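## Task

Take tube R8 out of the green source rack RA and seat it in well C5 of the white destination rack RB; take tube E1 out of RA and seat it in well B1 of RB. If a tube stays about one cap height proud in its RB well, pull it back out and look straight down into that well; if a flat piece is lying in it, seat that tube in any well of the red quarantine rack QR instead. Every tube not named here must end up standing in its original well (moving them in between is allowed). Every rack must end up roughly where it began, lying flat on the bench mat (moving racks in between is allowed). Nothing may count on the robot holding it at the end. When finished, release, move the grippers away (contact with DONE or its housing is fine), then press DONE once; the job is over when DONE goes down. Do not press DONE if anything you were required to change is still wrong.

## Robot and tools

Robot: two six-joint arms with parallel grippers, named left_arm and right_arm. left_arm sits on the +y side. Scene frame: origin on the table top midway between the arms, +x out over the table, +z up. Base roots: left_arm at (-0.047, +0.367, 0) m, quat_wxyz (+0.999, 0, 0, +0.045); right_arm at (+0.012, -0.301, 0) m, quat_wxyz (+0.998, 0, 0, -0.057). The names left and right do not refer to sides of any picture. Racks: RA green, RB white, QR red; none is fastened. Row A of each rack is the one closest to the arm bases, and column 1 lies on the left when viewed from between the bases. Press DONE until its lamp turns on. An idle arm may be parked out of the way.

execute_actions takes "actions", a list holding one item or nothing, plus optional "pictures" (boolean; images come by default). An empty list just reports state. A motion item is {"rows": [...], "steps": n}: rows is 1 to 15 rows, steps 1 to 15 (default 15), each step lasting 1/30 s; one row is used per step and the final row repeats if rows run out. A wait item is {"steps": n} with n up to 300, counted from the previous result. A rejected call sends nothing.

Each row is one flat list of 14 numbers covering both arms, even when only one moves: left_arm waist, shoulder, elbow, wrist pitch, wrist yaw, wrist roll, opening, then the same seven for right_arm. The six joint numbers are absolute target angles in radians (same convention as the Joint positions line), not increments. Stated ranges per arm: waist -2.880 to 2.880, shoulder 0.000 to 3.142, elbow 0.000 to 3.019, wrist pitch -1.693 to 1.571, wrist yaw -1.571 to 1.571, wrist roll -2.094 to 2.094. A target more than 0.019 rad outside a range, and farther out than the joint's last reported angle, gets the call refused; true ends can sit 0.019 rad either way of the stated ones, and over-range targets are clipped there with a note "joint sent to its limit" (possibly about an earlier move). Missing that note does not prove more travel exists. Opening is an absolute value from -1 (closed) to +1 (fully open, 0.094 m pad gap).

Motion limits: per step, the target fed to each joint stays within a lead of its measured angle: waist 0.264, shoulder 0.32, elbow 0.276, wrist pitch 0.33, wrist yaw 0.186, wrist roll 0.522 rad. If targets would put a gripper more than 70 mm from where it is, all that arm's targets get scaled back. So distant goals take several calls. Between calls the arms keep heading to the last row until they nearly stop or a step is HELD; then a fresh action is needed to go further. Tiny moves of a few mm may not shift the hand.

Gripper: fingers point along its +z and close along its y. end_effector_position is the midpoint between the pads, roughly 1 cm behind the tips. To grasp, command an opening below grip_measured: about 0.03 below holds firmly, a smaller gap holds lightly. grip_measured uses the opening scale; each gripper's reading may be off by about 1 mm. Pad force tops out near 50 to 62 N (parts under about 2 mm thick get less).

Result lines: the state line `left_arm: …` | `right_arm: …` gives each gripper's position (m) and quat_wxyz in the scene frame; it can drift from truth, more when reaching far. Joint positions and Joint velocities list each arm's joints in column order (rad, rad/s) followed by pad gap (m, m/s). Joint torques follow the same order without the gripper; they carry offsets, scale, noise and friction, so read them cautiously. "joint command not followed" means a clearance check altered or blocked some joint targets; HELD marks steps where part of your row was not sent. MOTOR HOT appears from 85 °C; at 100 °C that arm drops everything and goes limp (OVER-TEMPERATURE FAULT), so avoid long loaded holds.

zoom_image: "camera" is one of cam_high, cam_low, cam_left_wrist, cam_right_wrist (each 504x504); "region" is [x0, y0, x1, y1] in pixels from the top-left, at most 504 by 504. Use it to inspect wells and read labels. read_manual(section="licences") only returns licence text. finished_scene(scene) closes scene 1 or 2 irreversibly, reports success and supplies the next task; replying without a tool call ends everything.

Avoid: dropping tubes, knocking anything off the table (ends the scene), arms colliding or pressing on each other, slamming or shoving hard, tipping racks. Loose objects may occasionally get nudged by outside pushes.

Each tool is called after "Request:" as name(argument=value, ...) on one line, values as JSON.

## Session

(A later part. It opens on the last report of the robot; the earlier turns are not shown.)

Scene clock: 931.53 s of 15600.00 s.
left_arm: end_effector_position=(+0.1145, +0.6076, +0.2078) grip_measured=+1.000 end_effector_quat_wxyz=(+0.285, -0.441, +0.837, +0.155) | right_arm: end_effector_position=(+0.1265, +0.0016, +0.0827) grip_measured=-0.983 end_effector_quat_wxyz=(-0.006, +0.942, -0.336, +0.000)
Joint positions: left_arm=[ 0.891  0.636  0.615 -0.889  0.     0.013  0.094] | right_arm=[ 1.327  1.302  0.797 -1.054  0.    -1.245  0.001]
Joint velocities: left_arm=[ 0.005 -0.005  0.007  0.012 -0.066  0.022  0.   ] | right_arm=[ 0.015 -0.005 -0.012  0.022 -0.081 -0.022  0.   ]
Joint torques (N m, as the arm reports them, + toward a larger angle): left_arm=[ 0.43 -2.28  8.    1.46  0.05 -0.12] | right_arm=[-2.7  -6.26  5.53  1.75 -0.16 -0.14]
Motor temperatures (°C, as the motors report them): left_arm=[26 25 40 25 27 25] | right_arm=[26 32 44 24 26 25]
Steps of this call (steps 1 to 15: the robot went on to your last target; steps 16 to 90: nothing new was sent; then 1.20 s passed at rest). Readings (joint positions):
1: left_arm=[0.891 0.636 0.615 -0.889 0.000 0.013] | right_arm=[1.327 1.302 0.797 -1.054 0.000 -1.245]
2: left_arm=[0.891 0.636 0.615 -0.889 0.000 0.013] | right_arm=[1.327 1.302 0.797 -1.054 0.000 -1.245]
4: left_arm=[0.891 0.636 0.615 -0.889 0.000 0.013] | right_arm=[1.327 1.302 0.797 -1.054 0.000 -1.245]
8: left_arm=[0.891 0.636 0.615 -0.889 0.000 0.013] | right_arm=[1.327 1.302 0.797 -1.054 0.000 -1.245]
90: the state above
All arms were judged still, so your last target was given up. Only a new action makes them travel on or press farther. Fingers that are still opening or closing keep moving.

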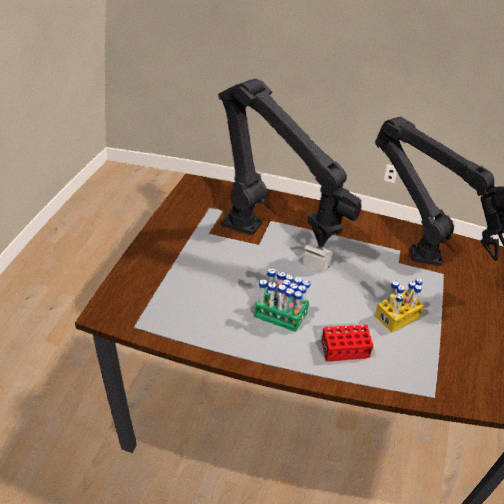

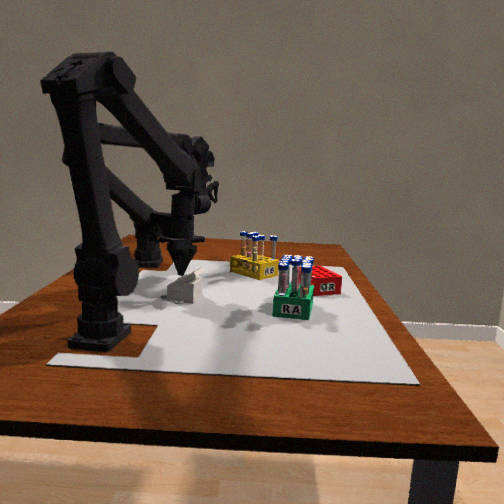

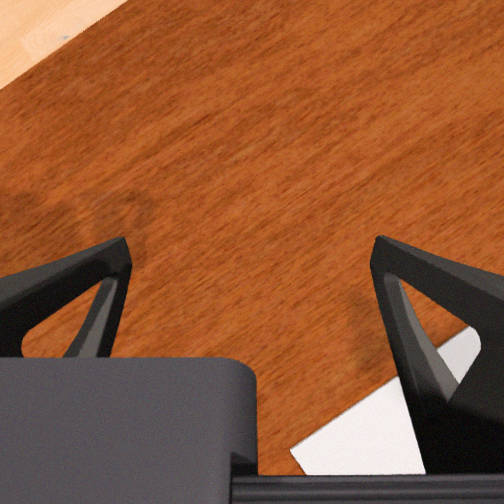

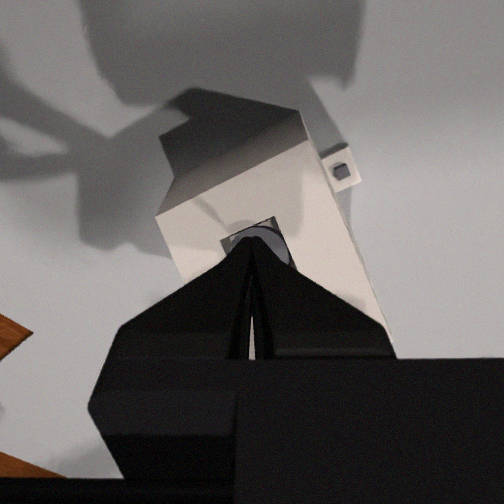

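Request:
execute_actions(actions=[{"rows": [[0.9,0.63,0.6,-0.9,0,0,1,1.3197,1.3258,0.7833,-1.0265,0,-1.245,-1],[0.9,0.63,0.6,-0.9,0,0,1,1.3194,1.3270,0.7822,-1.0265,0,-1.245,-1],[0.9,0.63,0.6,-0.9,0,0,1,1.3191,1.3282,0.7811,-1.0265,0,-1.245,-1],[0.9,0.63,0.6,-0.9,0,0,1,1.3188,1.3294,0.7800,-1.0265,0,-1.245,-1],[0.9,0.63,0.6,-0.9,0,0,1,1.3185,1.3306,0.7789,-1.0265,0,-1.245,-1],[0.9,0.63,0.6,-0.9,0,0,1,1.3182,1.3318,0.7778,-1.0265,0,-1.245,-1],[0.9,0.63,0.6,-0.9,0,0,1,1.3179,1.3330,0.7767,-1.0265,0,-1.245,-1],[0.9,0.63,0.6,-0.9,0,0,1,1.3176,1.3342,0.7756,-1.0265,0,-1.245,-1],[0.9,0.63,0.6,-0.9,0,0,1,1.3173,1.3354,0.7745,-1.0265,0,-1.245,-1],[0.9,0.63,0.6,-0.9,0,0,1,1.3170,1.3366,0.7734,-1.0265,0,-1.245,-1],[0.9,0.63,0.6,-0.9,0,0,1,1.3167,1.3378,0.7723,-1.0265,0,-1.245,-1],[0.9,0.63,0.6,-0.9,0,0,1,1.3164,1.3390,0.7712,-1.0265,0,-1.245,-1],[0.9,0.63,0.6,-0.9,0,0,1,1.3160,1.3400,0.7700,-1.0265,0,-1.245,-1]], "steps": 15}])

Scene clock: 937.40 s of 15600.00 s.
left_arm: end_effector_position=(+0.1145, +0.6076, +0.2078) grip_measured=+1.000 end_effector_quat_wxyz=(+0.285, -0.441, +0.837, +0.155) | right_arm: end_effector_position=(+0.1265, +0.0016, +0.0800) grip_measured=-0.983 end_effector_quat_wxyz=(-0.004, +0.942, -0.336, +0.000)
Joint positions: left_arm=[ 0.891  0.636  0.615 -0.889  0.     0.013  0.094] | right_arm=[ 1.327  1.308  0.793 -1.047  0.    -1.245  0.001]
Joint velocities: left_arm=[-0.005 -0.015 -0.007 -0.007 -0.007 -0.007  0.   ] | right_arm=[-0.005 -0.015 -0.022  0.002 -0.037 -0.022  0.   ]
Joint torques (N m, as the arm reports them, + toward a larger angle): no reading
Motor temperatures (°C, as the motors report them): left_arm=[26 25 40 25 27 25] | right_arm=[26 32 44 24 26 25]
The task's run ended inside this call: 3 steps that you had sent did not run.
Steps of this call (steps 1 to 90: nothing new was sent; then 2.47 s passed at rest; steps 91 to 102: the first 12 steps of this action). Readings (joint positions):
91: left_arm=[0.891 0.636 0.615 -0.889 0.000 0.013] | right_arm=[1.327 1.302 0.797 -1.054 0.000 -1.245]
92: left_arm=[0.891 0.636 0.615 -0.889 0.000 0.013] | right_arm=[1.327 1.302 0.797 -1.054 0.000 -1.245]
94: left_arm=[0.891 0.636 0.615 -0.889 0.000 0.013] | right_arm=[1.327 1.302 0.797 -1.054 0.000 -1.245]
98: left_arm=[0.891 0.636 0.615 -0.889 0.000 0.013] | right_arm=[1.327 1.305 0.795 -1.050 0.000 -1.245]
102: left_arm=[0.891 0.636 0.615 -0.889 0.000 0.013] | right_arm=[1.327 1.307 0.793 -1.047 0.000 -1.245]
The task's run has ended: the event that ends the task has happened.

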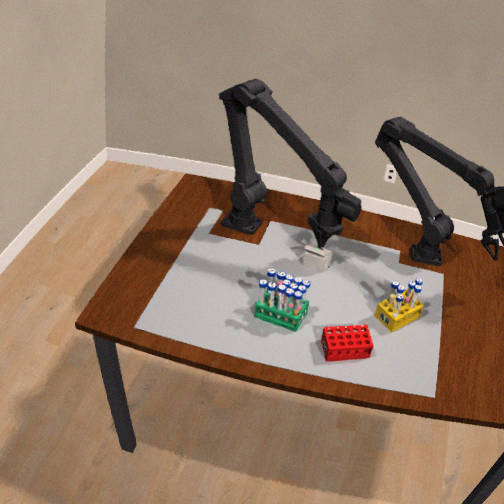

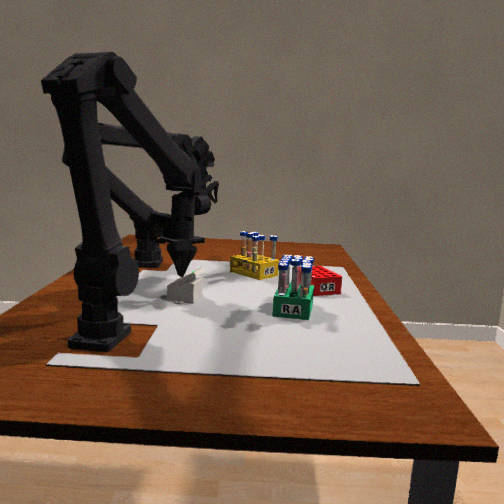

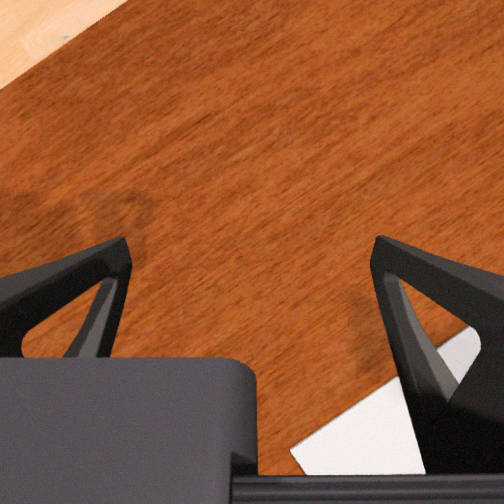

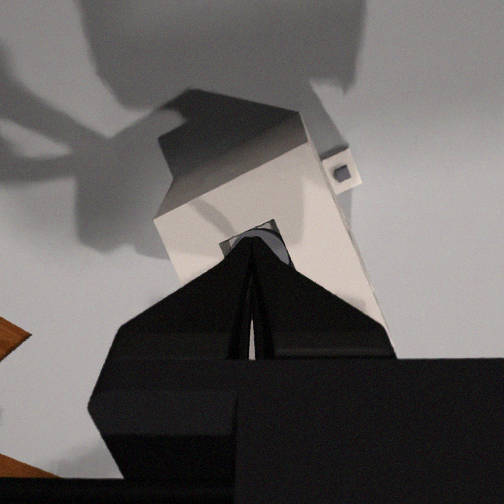

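Request:
finished_scene(scene=2)

The scene is finished: the task was done.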